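# Slide the pizza onto the cutting board's centre

## Task

Get the pizza lying flat at the centre of the cutting board. At the end no turner may be in contact with the pizza, and the result must stay in place without the robot supporting it. The board must never be shifted or rotated beyond a small amount, and no part of either hand or arm may touch the pizza at any moment.

## Robot and tools

Robot: two six-joint xArm-style arms, left_arm and right_arm, each ending in a parallel two-finger gripper with a wrist camera. Bases in the scene frame: left_arm at (-0.035, +0.380, 0) with quat_wxyz (+0.997, 0, 0, -0.077); right_arm at (+0.043, -0.315, 0) with quat_wxyz (+0.996, 0, 0, -0.093). Both face roughly +x.

Frame: one shared scene frame, origin on the table surface midway between the arms, +z up, +x out across the table, +y toward left_arm. The names left and right refer to arms, not to image sides. Gripper axes: fingers extend along the gripper's +z and separate along its y. end_effector_position is the point between the pads when closed, about 2 cm short of the fingertips; closing pushes the tips roughly 10 mm further along +z.

The row (used by both motion tools): exactly 16 numbers, a single list covering both arms. First left_arm: x, y, z, qw, qx, qy, qz, opening; then right_arm in the same order. x, y, z are an absolute target in metres for end_effector_position in the scene frame; the quaternion is an absolute target orientation, w first. Opening runs from -1 (closed) to +1 (fully open, 0.084 m). Every row must contain both arms even if one is idle: for an idle arm repeat its pose from the last result before it stopped, plus the opening it should keep. To hold an orientation, resend your own chosen quaternion rather than the slightly drifted reported one. A target lying over 0.6 m from an arm's last reported position along any gripper axis makes the call refused, and nothing is sent.

execute_actions: argument actions, a list with zero or one element, plus optional pictures (boolean, images on by default). Empty list: just report the state. Motion element: {"rows": [...], "steps": n}, 1 to 15 rows, n up to 15 control steps of 1/30 s (default 15); each row is used for one step and the final row repeats to fill. Wait element: {"steps": n} up to 300, counted from the previous result, so your thinking time is included.

move: target is one 16-number row as above (absolute poses); speed in m/s, 0.002 to 0.5, default 0.25, with rotation capped at twice that value in rad/s. Each gripper follows a straight line to its pose, both finishing together, lasting 0.5 to 10 s (cut off at 10 s). Paths ignore obstacles and the other arm; the gripper lags, can wander, and may exceed speed when the arm is nearly extended. The opening is applied at the start. The result adds a move: line with the outcome (done, off_target, moving, held, fault), which limits applied (paced = pose clipped; held = some steps blocked, after which the arm may lurch fast), and each gripper's remaining distance. If only one arm is named, the other finished fine.

wait: seconds, 0 to 10; sends nothing new. zoom_image: camera (cam_high, cam_low, cam_left_wrist, cam_right_wrist) and region [x0, y0, x1, y1] in image pixels, top-left origin, at most 504 by 504. read_manual: section "licences" only; no motion. finished_scene: scene number; ends and grades the scene permanently, so call it only when the pizza rests correctly on its own. Answering without any tool call also ends everything.

Control details: each step the commanded pose is clamped to within 70 mm and 16 degrees of the measured one; inverse kinematics favours position over orientation. After an action the arm only continues to its last clamped pose, so far targets need repeated commands; check the reported pose. The simulation keeps running while you think. Joint speed tops out at 3.14 rad/s. Joint ranges (rad): waist and forearm roll and wrist roll -6.283 to 6.283, shoulder -2.059 to 2.094, elbow -3.927 to 0.192, wrist pitch -1.693 to 3.142. Load limits (N m): waist 47.5, shoulder 47.5, elbow 28.5, forearm roll 28.5, wrist pitch 19, wrist roll 19; held objects count. Exceeding one triggers a torque fault: the arm backs off, freezes for 10 s and drops the rest of the call.

Results: a state line per arm with position, quaternion and linear/angular velocities (printed position may be off at long reach); grip_measured on the opening scale; a Hand target line showing where the controller is driving each gripper; HELD marks on steps where your row was partly withheld; a pose unreachable line when the clearance check altered a command; joint torques (offset, scaled, noisy, nonzero in free air); MOTOR HOT from 65 °C, and at 80 °C an OVER-TEMPERATURE FAULT brakes that arm until it cools.

Gripping: to hold something, command an opening clearly under grip_measured; the gap sets squeeze force, up to about 24 N per pad for objects up to about 6 cm wide. Closing fast can squeeze harder.

Cameras (all 672x504): cam_high sits high near (1.01, 0.17, 1.06) looking back and down over the table; cam_low sits low on the +y side near (-0.03, 1.15, 0.30); each wrist camera moves with its hand. Full calibration is in the prompt and may be slightly off.

Avoid: gripper or arm contact with the pizza (handle it only through turners), nudging or rotating the board, knocking anything off the table, dropping or slamming objects, fast or deep contacts, and arms striking each other. Loose items may occasionally get a brief external push, so recheck before finishing.

Each tool is called after ">>>" as name(argument=value, ...), one argument or row to a line, values as JSON.

## Session

>>> execute_actions(
  actions=[],
)

Scene clock: 0.00 s of 4200.00 s.
left_arm: end_effector_position=(+0.3561, +0.5638, +0.2891) grip_measured=-1.00 end_effector_quat_wxyz=(+0.618, -0.536, -0.448, -0.360) end_effector_velocity=(-0.000, +0.000, -0.000) end_effector_angular_velocity=(+0.000, +0.002, +0.001) | right_arm: end_effector_position=(+0.7872, -0.0659, +0.1723) grip_measured=-0.07 end_effector_quat_wxyz=(+0.461, +0.632, +0.177, +0.597) end_effector_velocity=(+0.000, +0.000, -0.000) end_effector_angular_velocity=(-0.001, +0.000, +0.001)
Joint positions: left_arm=[-0.037  0.172 -0.922  1.319  1.831 -2.075  0.   ] | right_arm=[ 0.739  1.011 -1.832 -2.13   1.229  1.533  0.041]
Joint velocities: left_arm=[-0.     0.001  0.    -0.001  0.001  0.001 -0.   ] | right_arm=[-0.     0.001 -0.    -0.001 -0.     0.    -0.   ]
Joint torques (N m, as the arm reports them, + toward a larger angle): no reading
Hand target (left_arm): +0.356, +0.564, +0.289; +0.618, -0.536, -0.448, -0.360
Hand target (right_arm): +0.787, -0.066, +0.172; +0.461, +0.632, +0.177, +0.597

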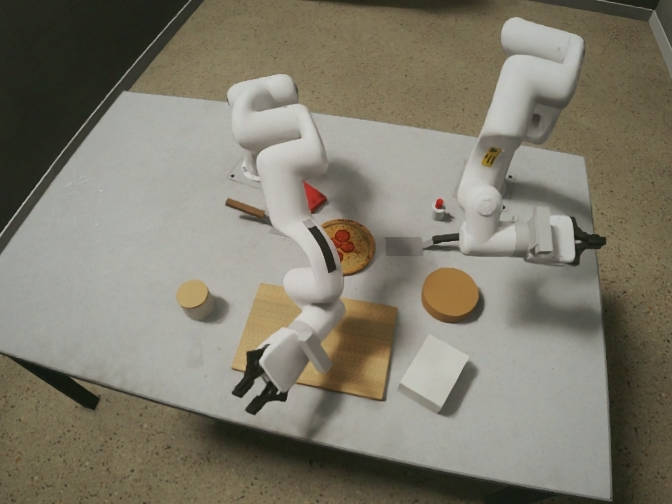

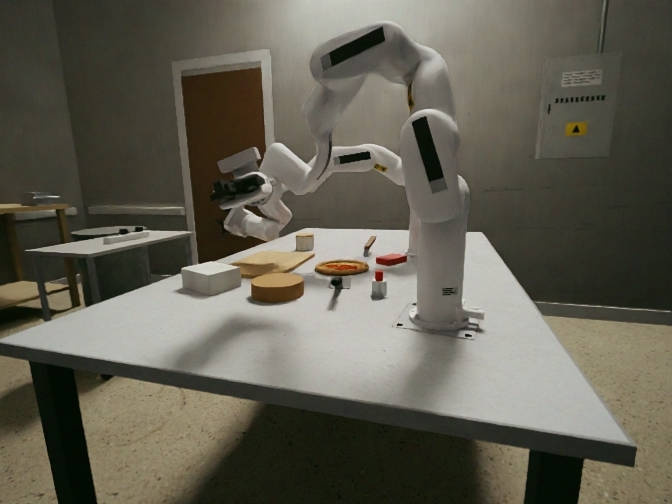

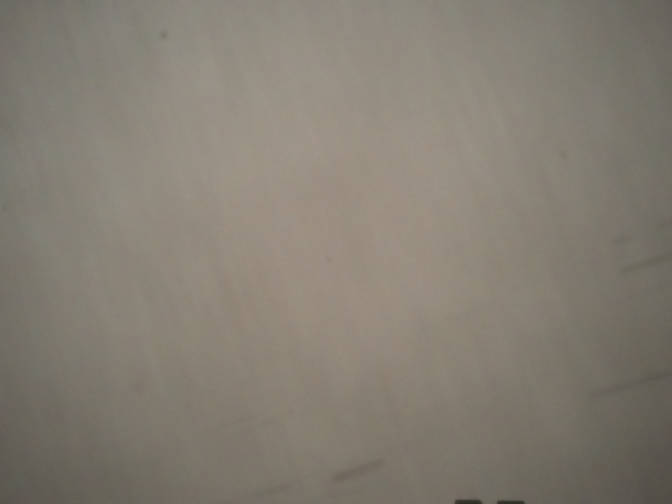

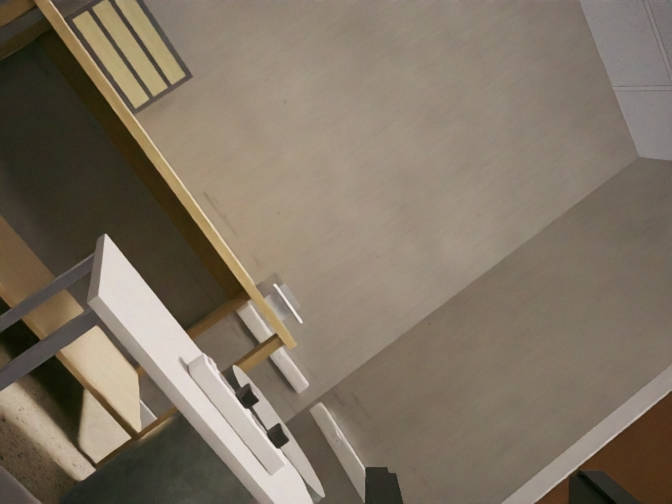

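>>> move(
  target=[0.30,0.45,0.35,0,1,0,0,1,0.62,-0.2,0.38,0.461,0.632,0.177,0.597,1],
)

>>> move(
  target=[0.22,0.30,0.38,0,1,0,0,1,0.25,-0.3,0.38,0,1,0,0,1],
)

Scene clock: 7.53 s of 4200.00 s.
left_arm: end_effector_position=(+0.3008, +0.4500, +0.3517) grip_measured=+1.00 end_effector_quat_wxyz=(-0.002, +1.000, +0.001, +0.002) end_effector_velocity=(-0.000, -0.001, +0.001) end_effector_angular_velocity=(-0.010, +0.006, -0.004) | right_arm: end_effector_position=(+0.6202, -0.2005, +0.3794) grip_measured=+1.00 end_effector_quat_wxyz=(+0.461, +0.632, +0.177, +0.597) end_effector_velocity=(-0.001, -0.001, +0.001) end_effector_angular_velocity=(+0.002, +0.000, -0.000)
Joint positions: left_arm=[ 0.355 -0.466 -1.047  0.004  1.509  0.198  0.084] | right_arm=[ 0.66  -0.037 -0.865 -2.168  1.136  1.497  0.084]
Joint velocities: left_arm=[ 0.005  0.007 -0.009 -0.009  0.01   0.009  0.   ] | right_arm=[-0.001 -0.006  0.003  0.001 -0.003 -0.001  0.   ]
Joint torques (N m, as the arm reports them, + toward a larger angle): left_arm=[ -1.48  -8.8  -11.54  -1.43  -1.91   0.06] | right_arm=[ -0.69 -19.75 -13.22  -1.23   2.44  -0.56]
Hand target (left_arm): +0.301, +0.450, +0.352; -0.002, +1.000, +0.001, +0.001
Hand target (right_arm): +0.620, -0.201, +0.380; +0.461, +0.632, +0.177, +0.597
Off the commanded pose (left_arm): 0.002 m, 0 deg.
Off the commanded pose (right_arm): 0.001 m, 0 deg.
move: done
camera_calibration (this result's frames):
cam_left_wrist: T_world_to_cam=[[0.00548974, -0.999978, -0.00373339, 0.478998], [-0.999953, -0.00551943, 0.00799094, 0.366733], [-0.00801137, 0.00368935, -0.999961, 0.48528], [0, 0, 0, 1]] pos_world=[0.367974, 0.479221, 0.484119]
cam_right_wrist: T_world_to_cam=[[-0.319246, -0.488033, 0.812346, -0.174735], [-0.222223, -0.794749, -0.564794, 0.26136], [0.921249, -0.36083, 0.145268, -0.56942], [0, 0, 0, 1]] pos_world=[0.526874, -0.0830246, 0.372279]

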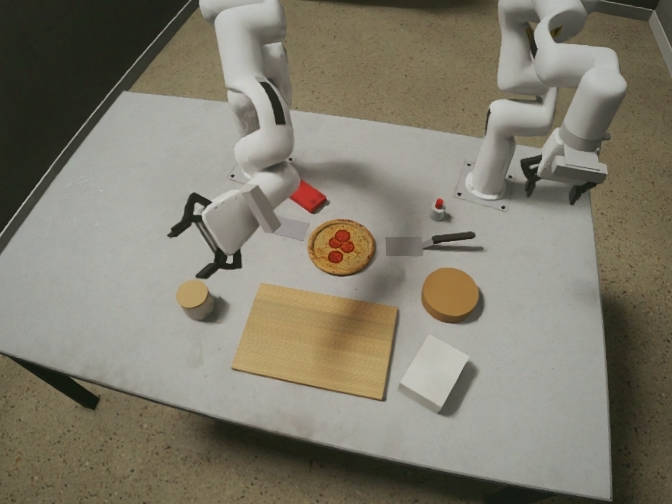

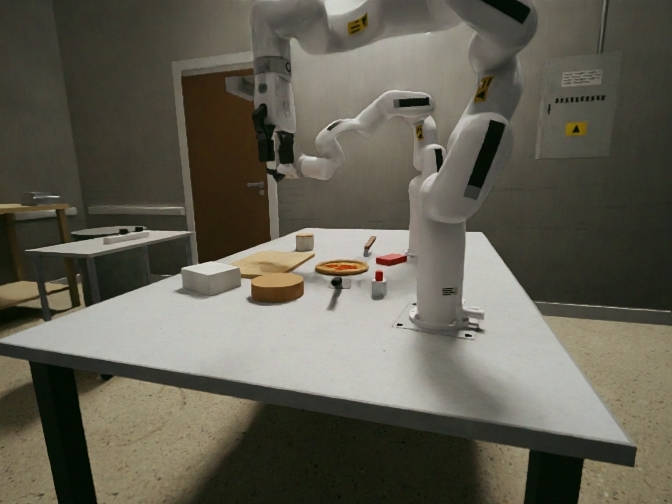

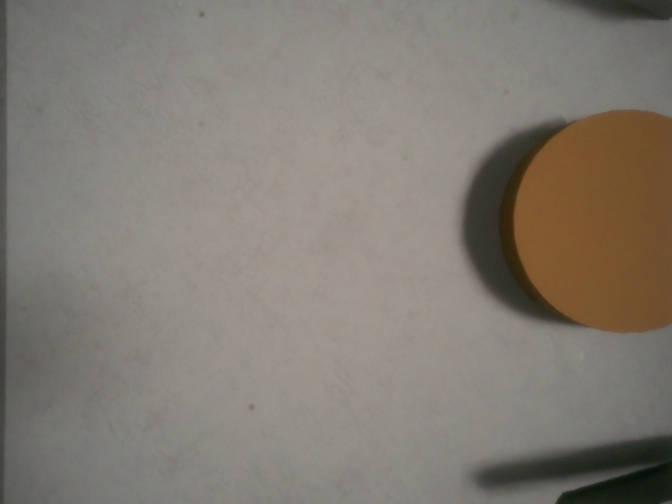

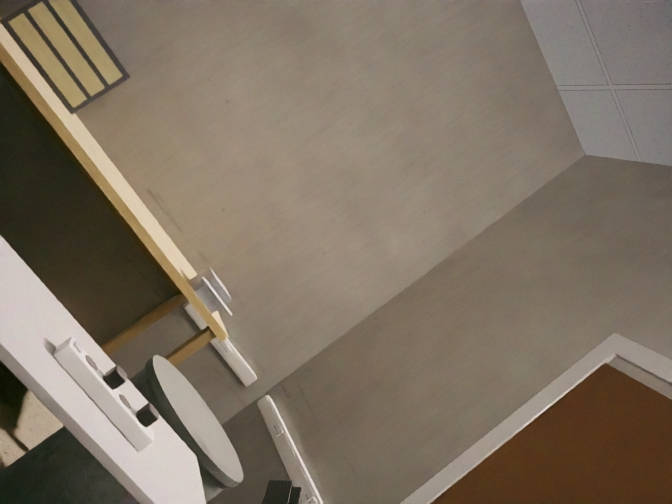

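Scene clock: 11.67 s of 4200.00 s.
left_arm: end_effector_position=(+0.2200, +0.2993, +0.3799) grip_measured=+1.00 end_effector_quat_wxyz=(+0.002, +1.000, -0.000, -0.001) end_effector_velocity=(-0.001, -0.001, +0.000) end_effector_angular_velocity=(+0.000, +0.001, -0.000) | right_arm: end_effector_position=(+0.2510, -0.2999, +0.3803) grip_measured=+1.00 end_effector_quat_wxyz=(-0.001, +1.000, +0.003, +0.003) end_effector_velocity=(-0.002, -0.001, -0.000) end_effector_angular_velocity=(+0.006, +0.008, -0.001)
Joint positions: left_arm=[-0.15  -0.694 -0.977 -0.004  1.671 -0.305  0.084] | right_arm=[ 0.254 -0.898 -0.876  0.002  1.768  0.064  0.084]
Joint velocities: left_arm=[-0.003 -0.001 -0.     0.     0.002 -0.002  0.   ] | right_arm=[-0.015  0.    -0.002  0.007  0.009 -0.012 -0.   ]
Joint torques (N m, as the arm reports them, + toward a larger angle): left_arm=[ -1.31  -4.76 -11.13  -1.39  -1.79   0.1 ] | right_arm=[  0.23  -0.59 -12.28  -0.88  -2.24  -0.61]
Hand target (left_arm): +0.220, +0.299, +0.380; +0.002, +1.000, -0.000, -0.001
Hand target (right_arm): +0.251, -0.300, +0.380; -0.002, +1.000, +0.002, +0.003
Off the commanded pose (left_arm): 0.001 m, 0 deg.
Off the commanded pose (right_arm): 0.001 m, 0 deg.
move: done
camera_calibration (this result's frames):
cam_left_wrist: T_world_to_cam=[[0.00294774, -0.999986, 0.00437789, 0.326278], [-0.999914, -0.00289167, 0.0127587, 0.28227], [-0.0127458, -0.00441513, -0.999909, 0.516844], [0, 0, 0, 1]] pos_world=[0.287872, 0.329372, 0.511767]
cam_right_wrist: T_world_to_cam=[[0.0362001, -0.999341, -0.00251618, -0.274562], [-0.999157, -0.0361445, -0.0194388, 0.316018], [0.0193351, 0.00321775, -0.999808, 0.505782], [0, 0, 0, 1]] pos_world=[0.315911, -0.264586, 0.511137]

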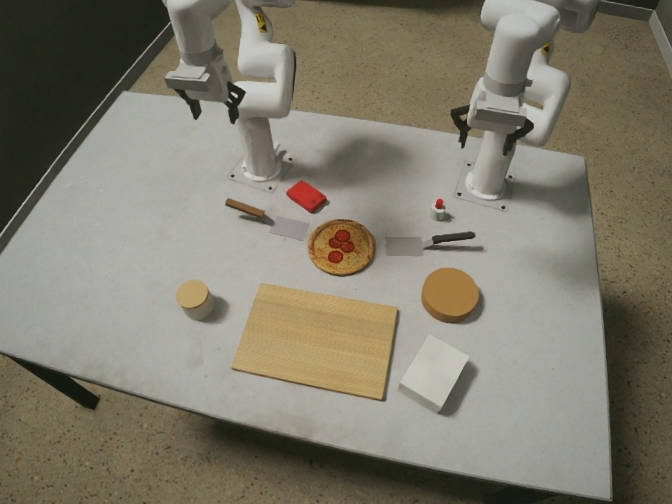

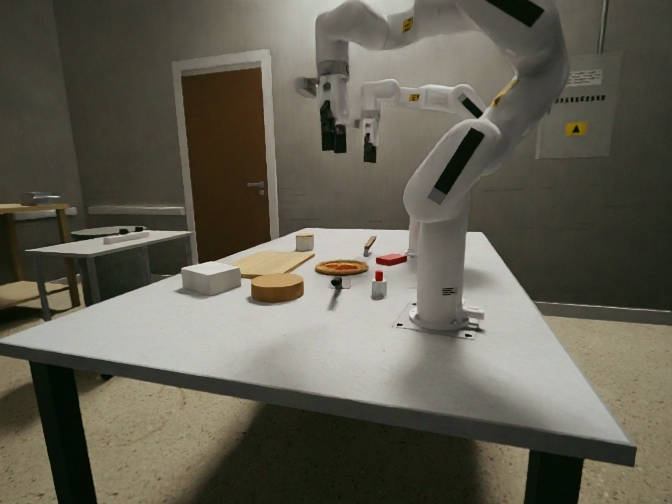

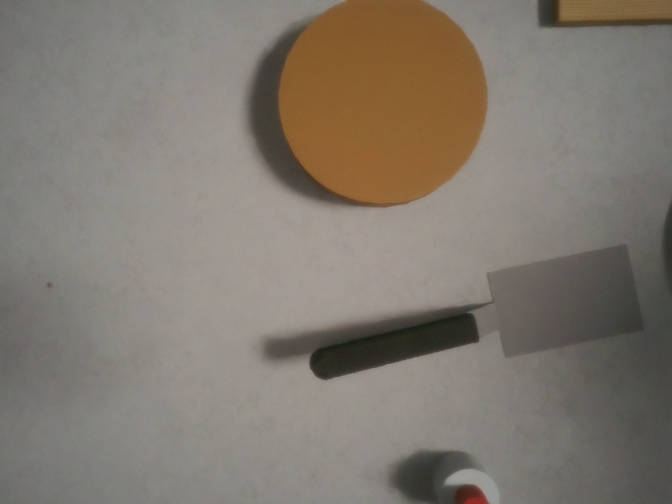

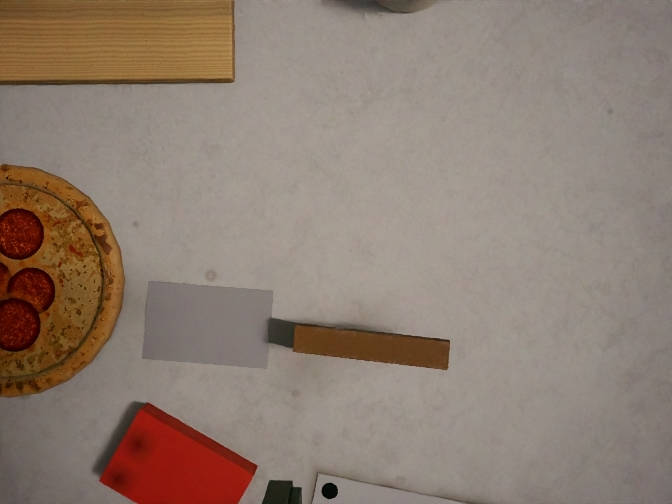

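>>> zoom_image(
  camera="cam_low",
  region=[170, 220, 430, 320],
)

>>> zoom_image(
  camera="cam_high",
  region=[160, 170, 500, 425],
)

Region (170, 220, 430, 320) of cam_low's 672x504 image, scaled by 1.938, with more detail than that image has; it fills the top 194 rows of this view, and the rest is white.

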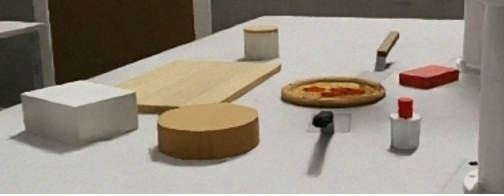

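Region (160, 170, 500, 425) of cam_high's 672x504 image, scaled by 1.482, with more detail than that image has; it fills the top 378 rows of this view, and the rest is white.

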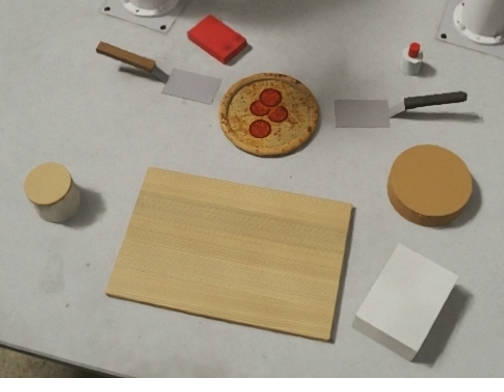

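>>> move(
  target=[0.223,0.27,0.13,0,0.7744,-0.6327,0,0.4,0.2565,-0.27,0.13,0,0.7254,0.6884,0,0.4],
)

Scene clock: 30.67 s of 4200.00 s.
left_arm: end_effector_position=(+0.2239, +0.2698, +0.1303) grip_measured=+0.39 end_effector_quat_wxyz=(-0.000, +0.775, -0.632, +0.000) end_effector_velocity=(+0.001, -0.001, -0.002) end_effector_angular_velocity=(-0.004, -0.001, -0.008) | right_arm: end_effector_position=(+0.2566, -0.2702, +0.1303) grip_measured=+0.39 end_effector_quat_wxyz=(+0.000, +0.726, +0.687, -0.000) end_effector_velocity=(+0.001, +0.001, -0.002) end_effector_angular_velocity=(+0.004, -0.001, +0.010)
Joint positions: left_arm=[-0.249 -0.576 -0.321 -0.     0.898  0.964  0.061] | right_arm=[ 0.392 -0.926 -0.137 -0.     1.062 -1.309  0.061]
Joint velocities: left_arm=[ 0.001  0.008  0.002 -0.004 -0.012  0.011 -0.   ] | right_arm=[-0.002  0.012  0.002  0.004 -0.016 -0.014  0.   ]
Joint torques (N m, as the arm reports them, + toward a larger angle): left_arm=[ -1.49  -6.52 -11.01  -1.25  -1.71   0.05] | right_arm=[ -0.2   -1.53 -13.27  -0.88  -2.35  -0.76]
Hand target (left_arm): +0.224, +0.270, +0.130; +0.000, +0.775, -0.632, -0.000
Hand target (right_arm): +0.257, -0.270, +0.130; -0.000, +0.726, +0.688, -0.000
Off the commanded pose (left_arm): 0.001 m, 0 deg.
Off the commanded pose (right_arm): 0.000 m, 0 deg.
After step 90, 12.43 s passed at rest.
move: done
camera_calibration (this result's frames):
cam_left_wrist: T_world_to_cam=[[-0.978839, -0.204629, 0.000934677, 0.303556], [-0.204605, 0.978777, 0.011491, -0.15347], [-0.00326623, 0.0110566, -0.999934, 0.260916], [0, 0, 0, 1]] pos_world=[0.266584, 0.209445, 0.262378]
cam_right_wrist: T_world_to_cam=[[0.999703, -0.0243726, -0.000287502, -0.229762], [-0.0243743, -0.99962, -0.0128378, -0.193496], [0.0000254978, 0.012841, -0.999918, 0.263198], [0, 0, 0, 1]] pos_world=[0.224971, -0.202403, 0.260626]

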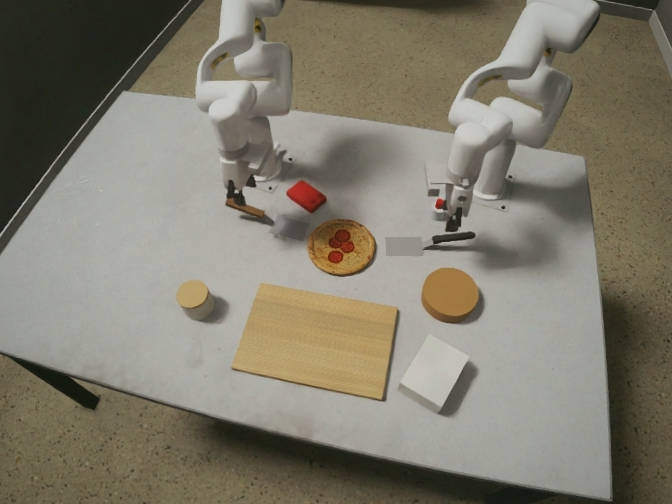

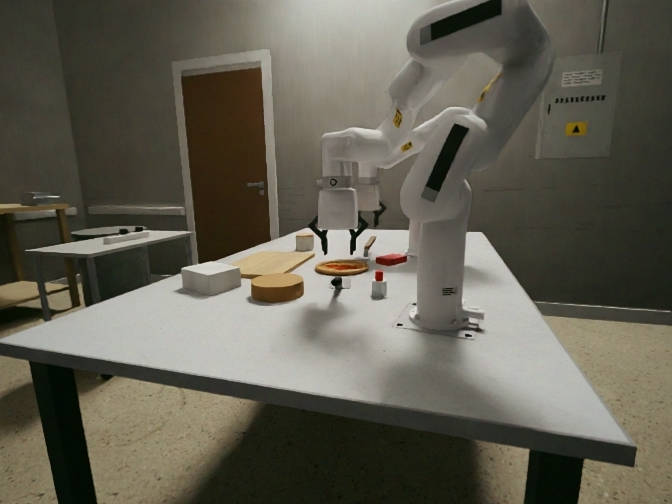

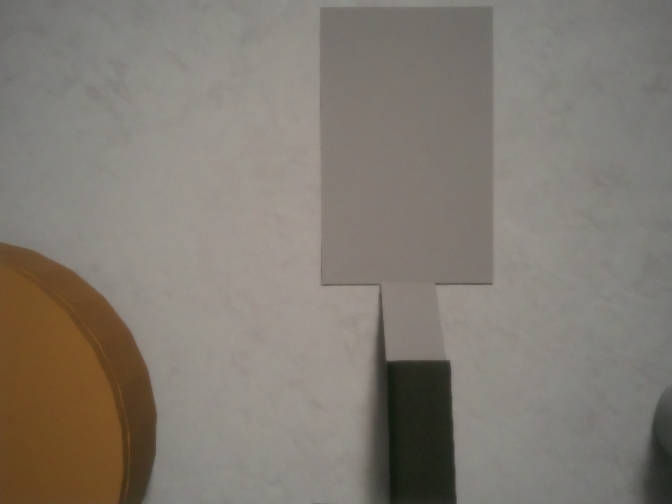

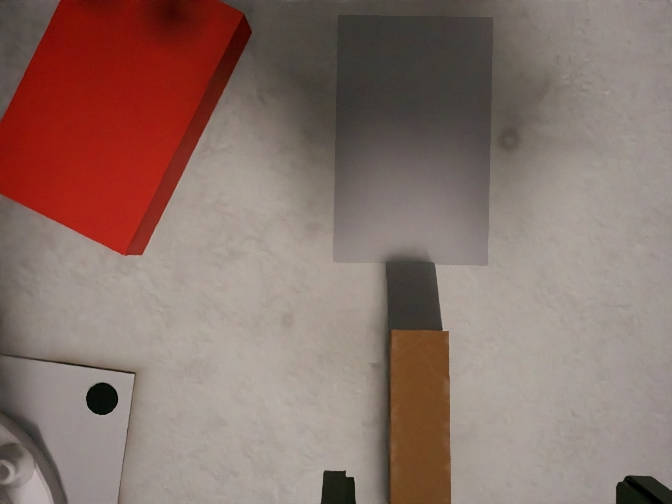

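>>> move(
  target=[0.226,0.2705,0.042,0,0.7744,-0.6327,0,0.4,0.252,-0.262,0.042,0,0.7254,0.6884,0,0.4],
  speed=0.1,
)

>>> zoom_image(
  camera="cam_high",
  region=[200, 150, 500, 300],
)

>>> zoom_image(
  camera="cam_low",
  region=[290, 210, 410, 310],
)

Scene clock: 36.03 s of 4200.00 s.
left_arm: end_effector_position=(+0.2264, +0.2705, +0.0420) grip_measured=+0.39 end_effector_quat_wxyz=(-0.000, +0.775, -0.633, +0.000) end_effector_velocity=(-0.000, +0.000, -0.001) end_effector_angular_velocity=(+0.001, +0.002, -0.001) | right_arm: end_effector_position=(+0.2520, -0.2623, +0.0424) grip_measured=+0.39 end_effector_quat_wxyz=(+0.000, +0.726, +0.688, -0.000) end_effector_velocity=(+0.002, +0.001, -0.002) end_effector_angular_velocity=(+0.000, -0.000, -0.000)
Joint positions: left_arm=[-0.243 -0.276 -0.231  0.001  0.506  0.971  0.061] | right_arm=[ 0.432 -0.616  0.006 -0.001  0.61  -1.269  0.061]
Joint velocities: left_arm=[ 0.     0.007 -0.001  0.001 -0.005  0.     0.   ] | right_arm=[ 0.001  0.026 -0.004  0.    -0.022  0.001  0.   ]
Joint torques (N m, as the arm reports them, + toward a larger angle): left_arm=[-1.42 -8.4  -8.62 -1.3  -1.78  0.04] | right_arm=[ -0.02  -4.33 -10.67  -0.58  -1.9   -0.69]
Hand target (left_arm): +0.226, +0.271, +0.042; -0.000, +0.775, -0.633, -0.000
Hand target (right_arm): +0.252, -0.262, +0.042; +0.000, +0.726, +0.688, -0.000
Off the commanded pose (left_arm): 0.000 m, 0 deg.
Off the commanded pose (right_arm): 0.000 m, 0 deg.
After step 90, 0.83 s passed at rest.
move: done
camera_calibration (this result's frames):
cam_left_wrist: T_world_to_cam=[[-0.979201, -0.20289, 0.000481269, 0.305911], [-0.20287, 0.979133, 0.0119189, -0.153177], [-0.00288947, 0.0115734, -0.999929, 0.172368], [0, 0, 0, 1]] pos_world=[0.268972, 0.210052, 0.174034]
cam_right_wrist: T_world_to_cam=[[0.999752, -0.0222647, 0.000167496, -0.224475], [-0.0222609, -0.999676, -0.0123376, -0.187442], [0.000442135, 0.0123308, -0.999924, 0.174898], [0, 0, 0, 1]] pos_world=[0.220169, -0.194535, 0.172609]

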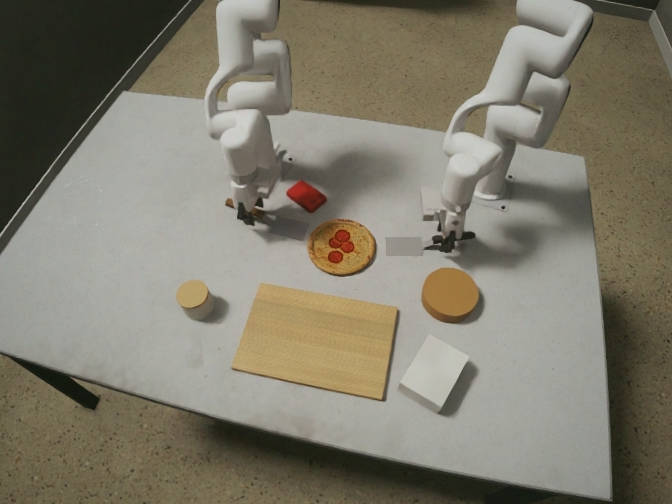

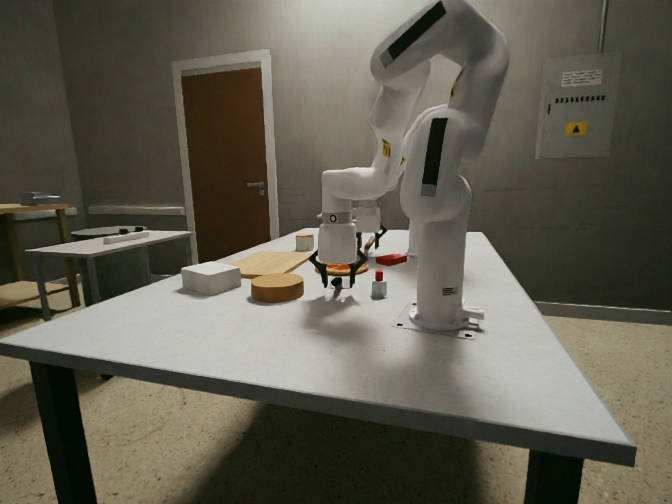

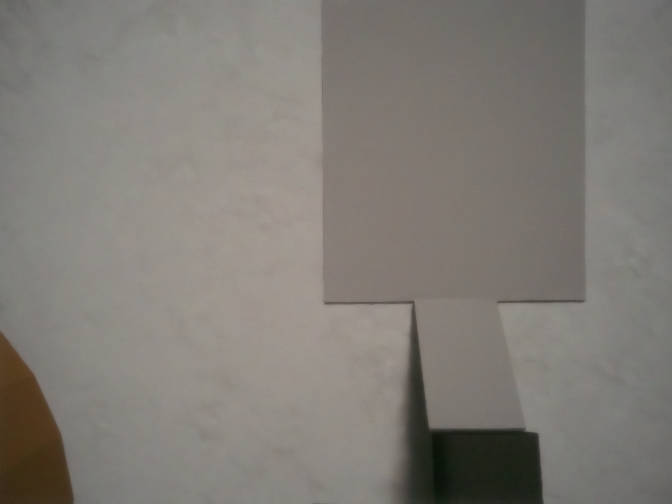

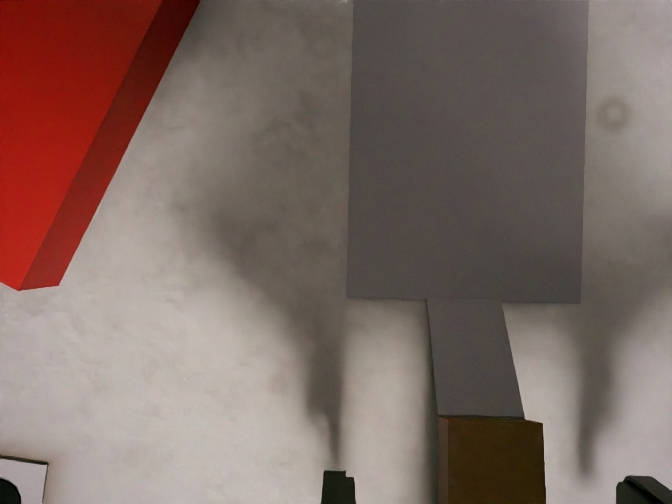

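Region (200, 150, 500, 300) of cam_high's 672x504 image, scaled by 1.680, with more detail than that image has.

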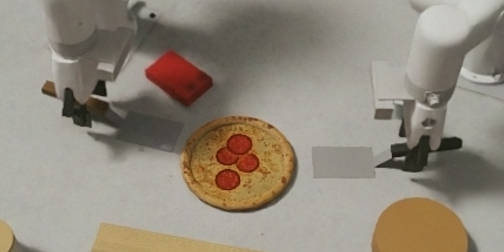

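Region (290, 210, 410, 310) of cam_low's 672x504 image, scaled by 4.200, with more detail than that image has.

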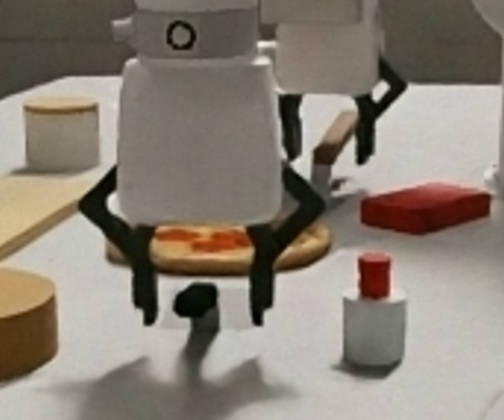

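>>> move(
  target=[0.226,0.2705,0.036,0,0.7744,-0.6327,0,-0.2,0.253,-0.262,0.036,0,0.7254,0.6884,0,-0.2],
  speed=0.03,
)

>>> move(
  target=[0.226,0.2705,0.036,0,0.7744,-0.6327,0,-1,0.253,-0.262,0.036,0,0.7254,0.6884,0,-1],
  speed=0.03,
)

Scene clock: 38.63 s of 4200.00 s.
left_arm: end_effector_position=(+0.2260, +0.2705, +0.0362) grip_measured=-0.21 end_effector_quat_wxyz=(-0.000, +0.774, -0.633, -0.000) end_effector_velocity=(+0.000, -0.000, -0.002) end_effector_angular_velocity=(-0.001, +0.000, +0.000) | right_arm: end_effector_position=(+0.2529, -0.2621, +0.0363) grip_measured=-0.21 end_effector_quat_wxyz=(+0.000, +0.725, +0.688, -0.000) end_effector_velocity=(+0.001, +0.000, -0.002) end_effector_angular_velocity=(+0.000, +0.001, +0.001)
Joint positions: left_arm=[-0.244 -0.252 -0.228  0.     0.479  0.972  0.035] | right_arm=[ 0.432 -0.573  0.006 -0.     0.567 -1.271  0.035]
Joint velocities: left_arm=[-0.     0.009  0.    -0.002 -0.01   0.001 -0.   ] | right_arm=[-0.     0.02  -0.002  0.001 -0.018 -0.002 -0.   ]
Joint torques (N m, as the arm reports them, + toward a larger angle): left_arm=[-1.49 -8.49 -8.38 -1.25 -1.84  0.12] | right_arm=[ -0.46  -4.85 -10.35  -0.62  -2.06  -0.63]
Hand target (left_arm): +0.226, +0.271, +0.036; -0.000, +0.774, -0.633, -0.000
Hand target (right_arm): +0.253, -0.262, +0.036; +0.000, +0.725, +0.688, -0.000
Off the commanded pose (left_arm): 0.000 m, 0 deg.
Off the commanded pose (right_arm): 0.000 m, 0 deg.
move: done
camera_calibration (this result's frames):
cam_left_wrist: T_world_to_cam=[[-0.979284, -0.202489, 0.00108551, 0.3054], [-0.202463, 0.97922, 0.0117367, -0.153296], [-0.0034395, 0.0112738, -0.999931, 0.16679], [0, 0, 0, 1]] pos_world=[0.268611, 0.21007, 0.168246]
cam_right_wrist: T_world_to_cam=[[0.999771, -0.0213918, -0.000320622, -0.225151], [-0.0213942, -0.999689, -0.0128179, -0.187453], [-0.0000463246, 0.0128218, -0.999918, 0.169052], [0, 0, 0, 1]] pos_world=[0.221097, -0.194379, 0.166563]

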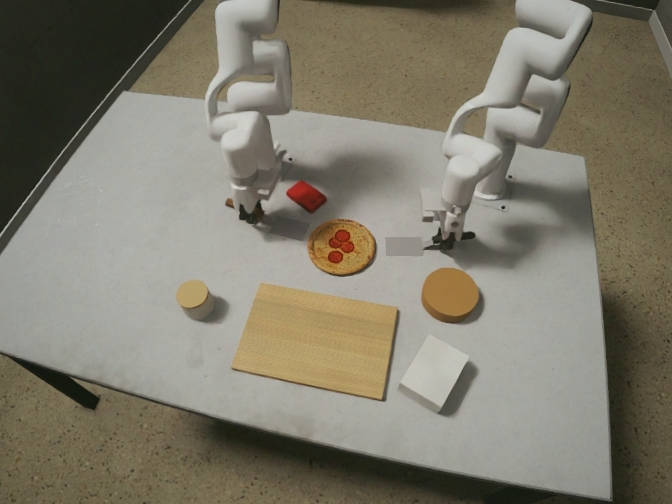

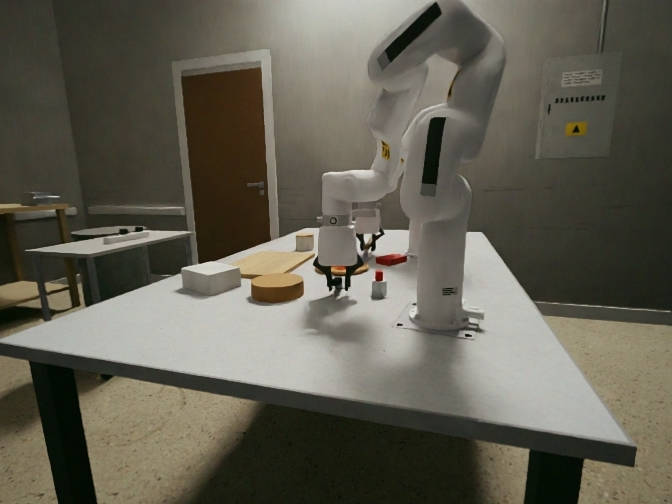

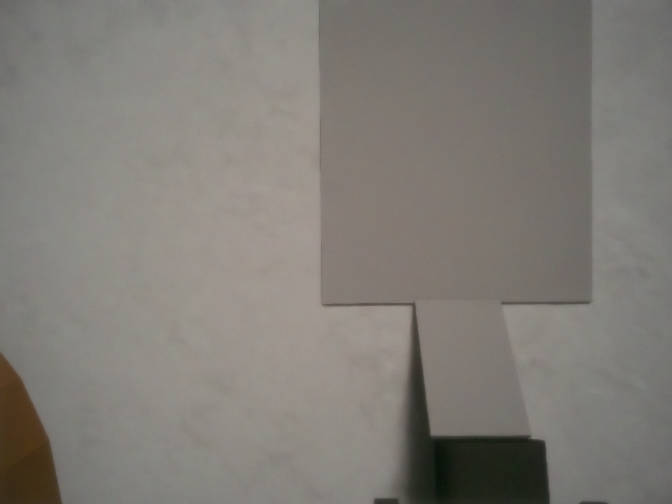

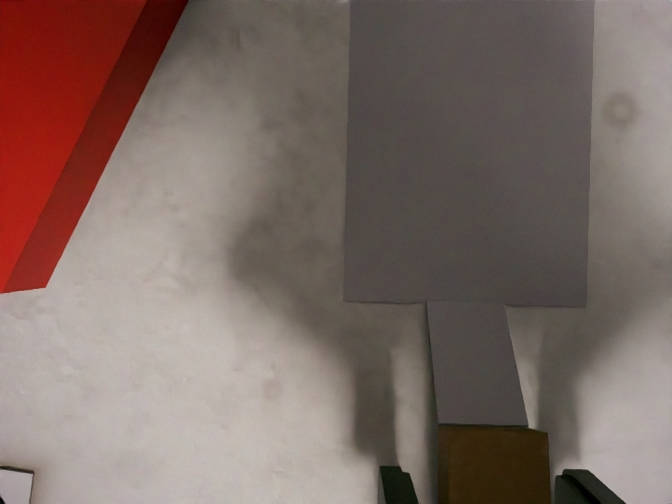

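Scene clock: 39.33 s of 4200.00 s.
left_arm: end_effector_position=(+0.2261, +0.2705, +0.0361) grip_measured=-0.55 end_effector_quat_wxyz=(-0.000, +0.774, -0.633, +0.000) end_effector_velocity=(+0.000, +0.000, -0.000) end_effector_angular_velocity=(+0.000, -0.000, -0.001) | right_arm: end_effector_position=(+0.2531, -0.2620, +0.0361) grip_measured=-0.55 end_effector_quat_wxyz=(+0.000, +0.725, +0.688, +0.000) end_effector_velocity=(+0.000, +0.000, +0.000) end_effector_angular_velocity=(+0.000, -0.001, -0.000)
Joint positions: left_arm=[-0.244 -0.251 -0.228  0.     0.478  0.972  0.02 ] | right_arm=[ 0.432 -0.571  0.006 -0.     0.565 -1.272  0.02 ]
Joint velocities: left_arm=[ 0.     0.     0.     0.001 -0.     0.001  0.   ] | right_arm=[-0. -0. -0. -0. -0.  0. -0.]
Joint torques (N m, as the arm reports them, + toward a larger angle): left_arm=[-1.65 -8.21 -8.18 -1.35 -1.7   0.  ] | right_arm=[ -0.56  -4.02 -10.18  -0.49  -2.43  -0.51]
Hand target (left_arm): +0.226, +0.271, +0.036; -0.000, +0.774, -0.633, -0.000
Hand target (right_arm): +0.253, -0.262, +0.036; +0.000, +0.725, +0.688, -0.000
Off the commanded pose (left_arm): 0.000 m, 0 deg.
Off the commanded pose (right_arm): 0.000 m, 0 deg.
move: done
camera_calibration (this result's frames):
cam_left_wrist: T_world_to_cam=[[-0.979285, -0.202486, 0.000867132, 0.305476], [-0.202463, 0.979222, 0.0115088, -0.153231], [-0.00317949, 0.0110948, -0.999933, 0.166651], [0, 0, 0, 1]] pos_world=[0.268654, 0.210053, 0.168139]
cam_right_wrist: T_world_to_cam=[[0.999773, -0.0212869, -0.0000841748, -0.225309], [-0.0212862, -0.999689, -0.013002, -0.187413], [0.000192623, 0.0130009, -0.999915, 0.168844], [0, 0, 0, 1]] pos_world=[0.221236, -0.194345, 0.166374]

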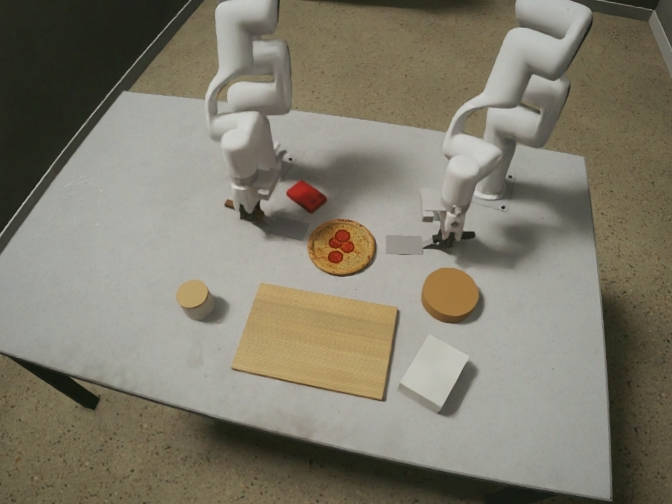

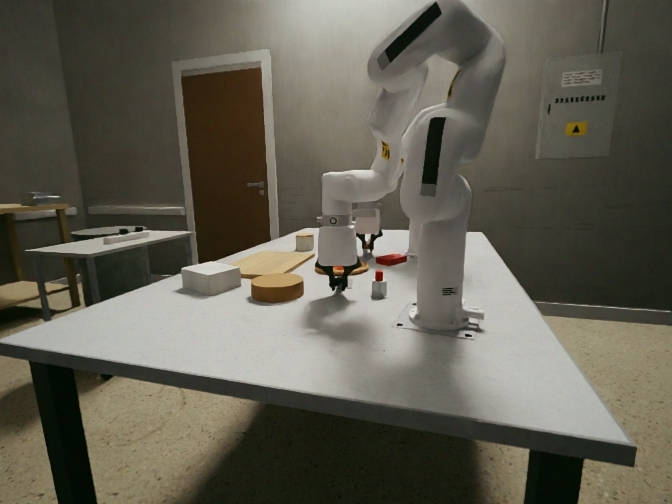

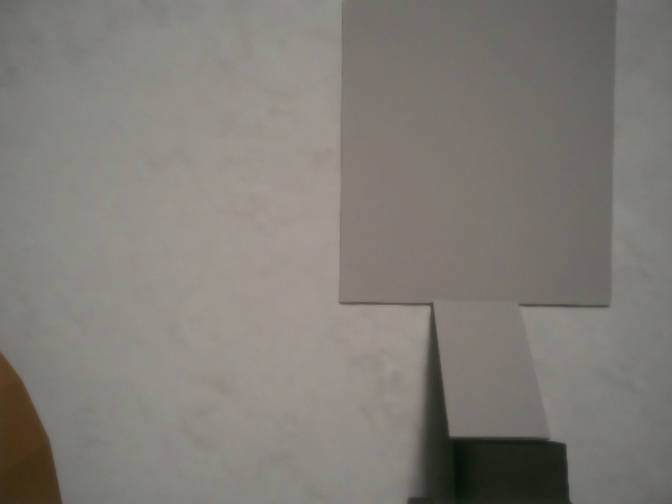

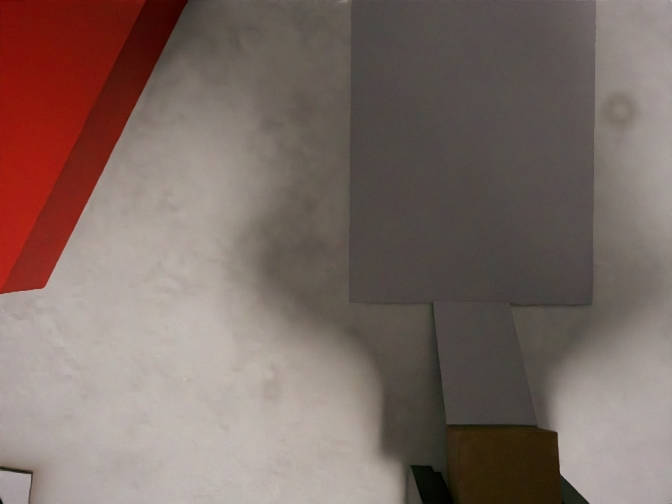

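>>> move(
  target=[0.226,0.2705,0.036,0,0.7744,-0.6327,0,-1,0.339,-0.278,0.038,0,0.6327,0.7744,0,-1],
  speed=0.08,
)

>>> zoom_image(
  camera="cam_high",
  region=[220, 190, 470, 300],
)

Scene clock: 50.83 s of 4200.00 s.
left_arm: end_effector_position=(+0.2260, +0.2705, +0.0360) grip_measured=-0.55 end_effector_quat_wxyz=(-0.000, +0.774, -0.633, +0.000) end_effector_velocity=(-0.000, +0.000, -0.000) end_effector_angular_velocity=(+0.000, +0.002, +0.002) | right_arm: end_effector_position=(+0.3388, -0.2778, +0.0382) grip_measured=-0.55 end_effector_quat_wxyz=(+0.000, +0.633, +0.774, -0.000) end_effector_velocity=(+0.002, -0.000, -0.001) end_effector_angular_velocity=(+0.002, +0.004, +0.004)
Joint positions: left_arm=[-0.244 -0.251 -0.227  0.     0.478  0.972  0.02 ] | right_arm=[ 0.31  -0.209 -0.276 -0.002  0.485 -1.645  0.02 ]
Joint velocities: left_arm=[-0.     0.     0.    -0.001  0.001 -0.001  0.   ] | right_arm=[-0.003  0.01  -0.008  0.005  0.002 -0.011 -0.   ]
Joint torques (N m, as the arm reports them, + toward a larger angle): left_arm=[-1.7  -7.95 -7.96 -1.22 -1.58  0.2 ] | right_arm=[ -0.13 -12.53  -9.79  -0.74  -2.31  -0.5 ]
Hand target (left_arm): +0.226, +0.270, +0.036; -0.000, +0.774, -0.633, -0.000
Hand target (right_arm): +0.339, -0.278, +0.038; +0.000, +0.633, +0.774, -0.000
Off the commanded pose (left_arm): 0.000 m, 0 deg.
Off the commanded pose (right_arm): 0.000 m, 0 deg.
After step 90, 6.47 s passed at rest.
move: done
camera_calibration (this result's frames):
cam_left_wrist: T_world_to_cam=[[-0.979292, -0.202449, 0.00104983, 0.305387], [-0.202424, 0.979229, 0.011629, -0.153283], [-0.0033823, 0.0111757, -0.999932, 0.166606], [0, 0, 0, 1]] pos_world=[0.268598, 0.210062, 0.168057]
cam_right_wrist: T_world_to_cam=[[0.973412, 0.229063, -0.00012111, -0.232847], [0.229044, -0.97334, -0.0121637, -0.278913], [-0.00290414, 0.0118126, -0.999926, 0.171857], [0, 0, 0, 1]] pos_world=[0.291038, -0.220171, 0.168424]

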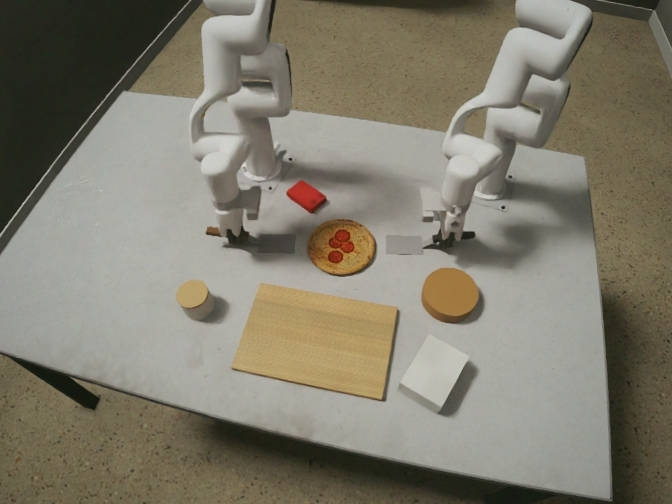

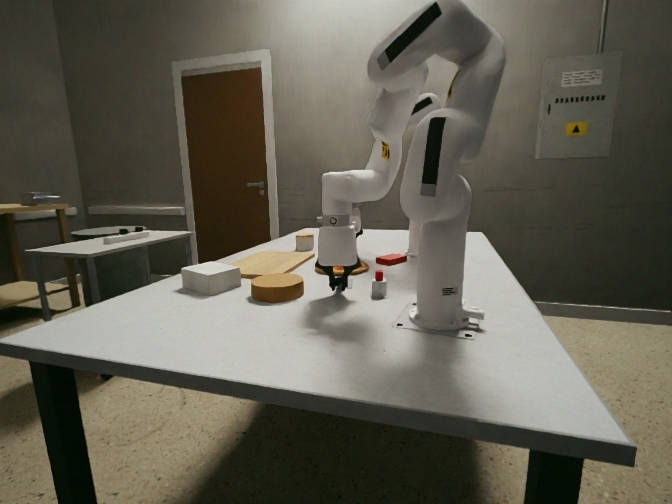

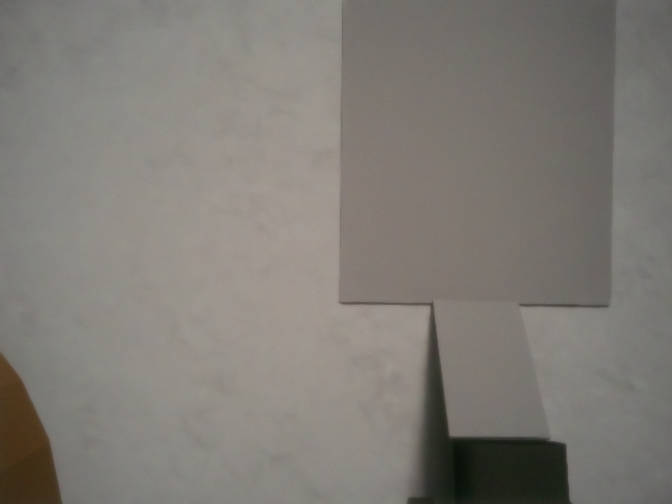

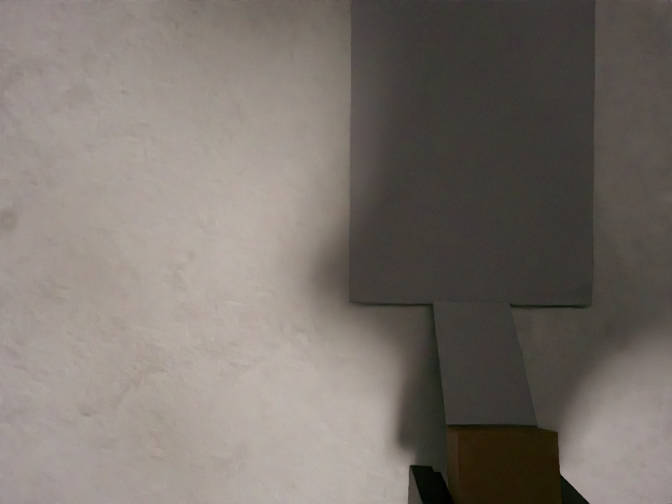

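Region (220, 190, 470, 300) of cam_high's 672x504 image, scaled by 2.016, with more detail than that image has; it fills the top 222 rows of this view, and the rest is white.

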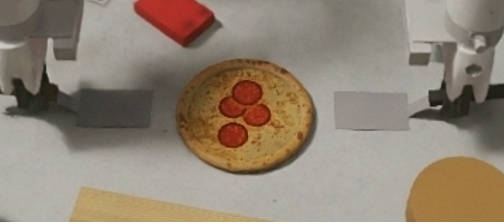

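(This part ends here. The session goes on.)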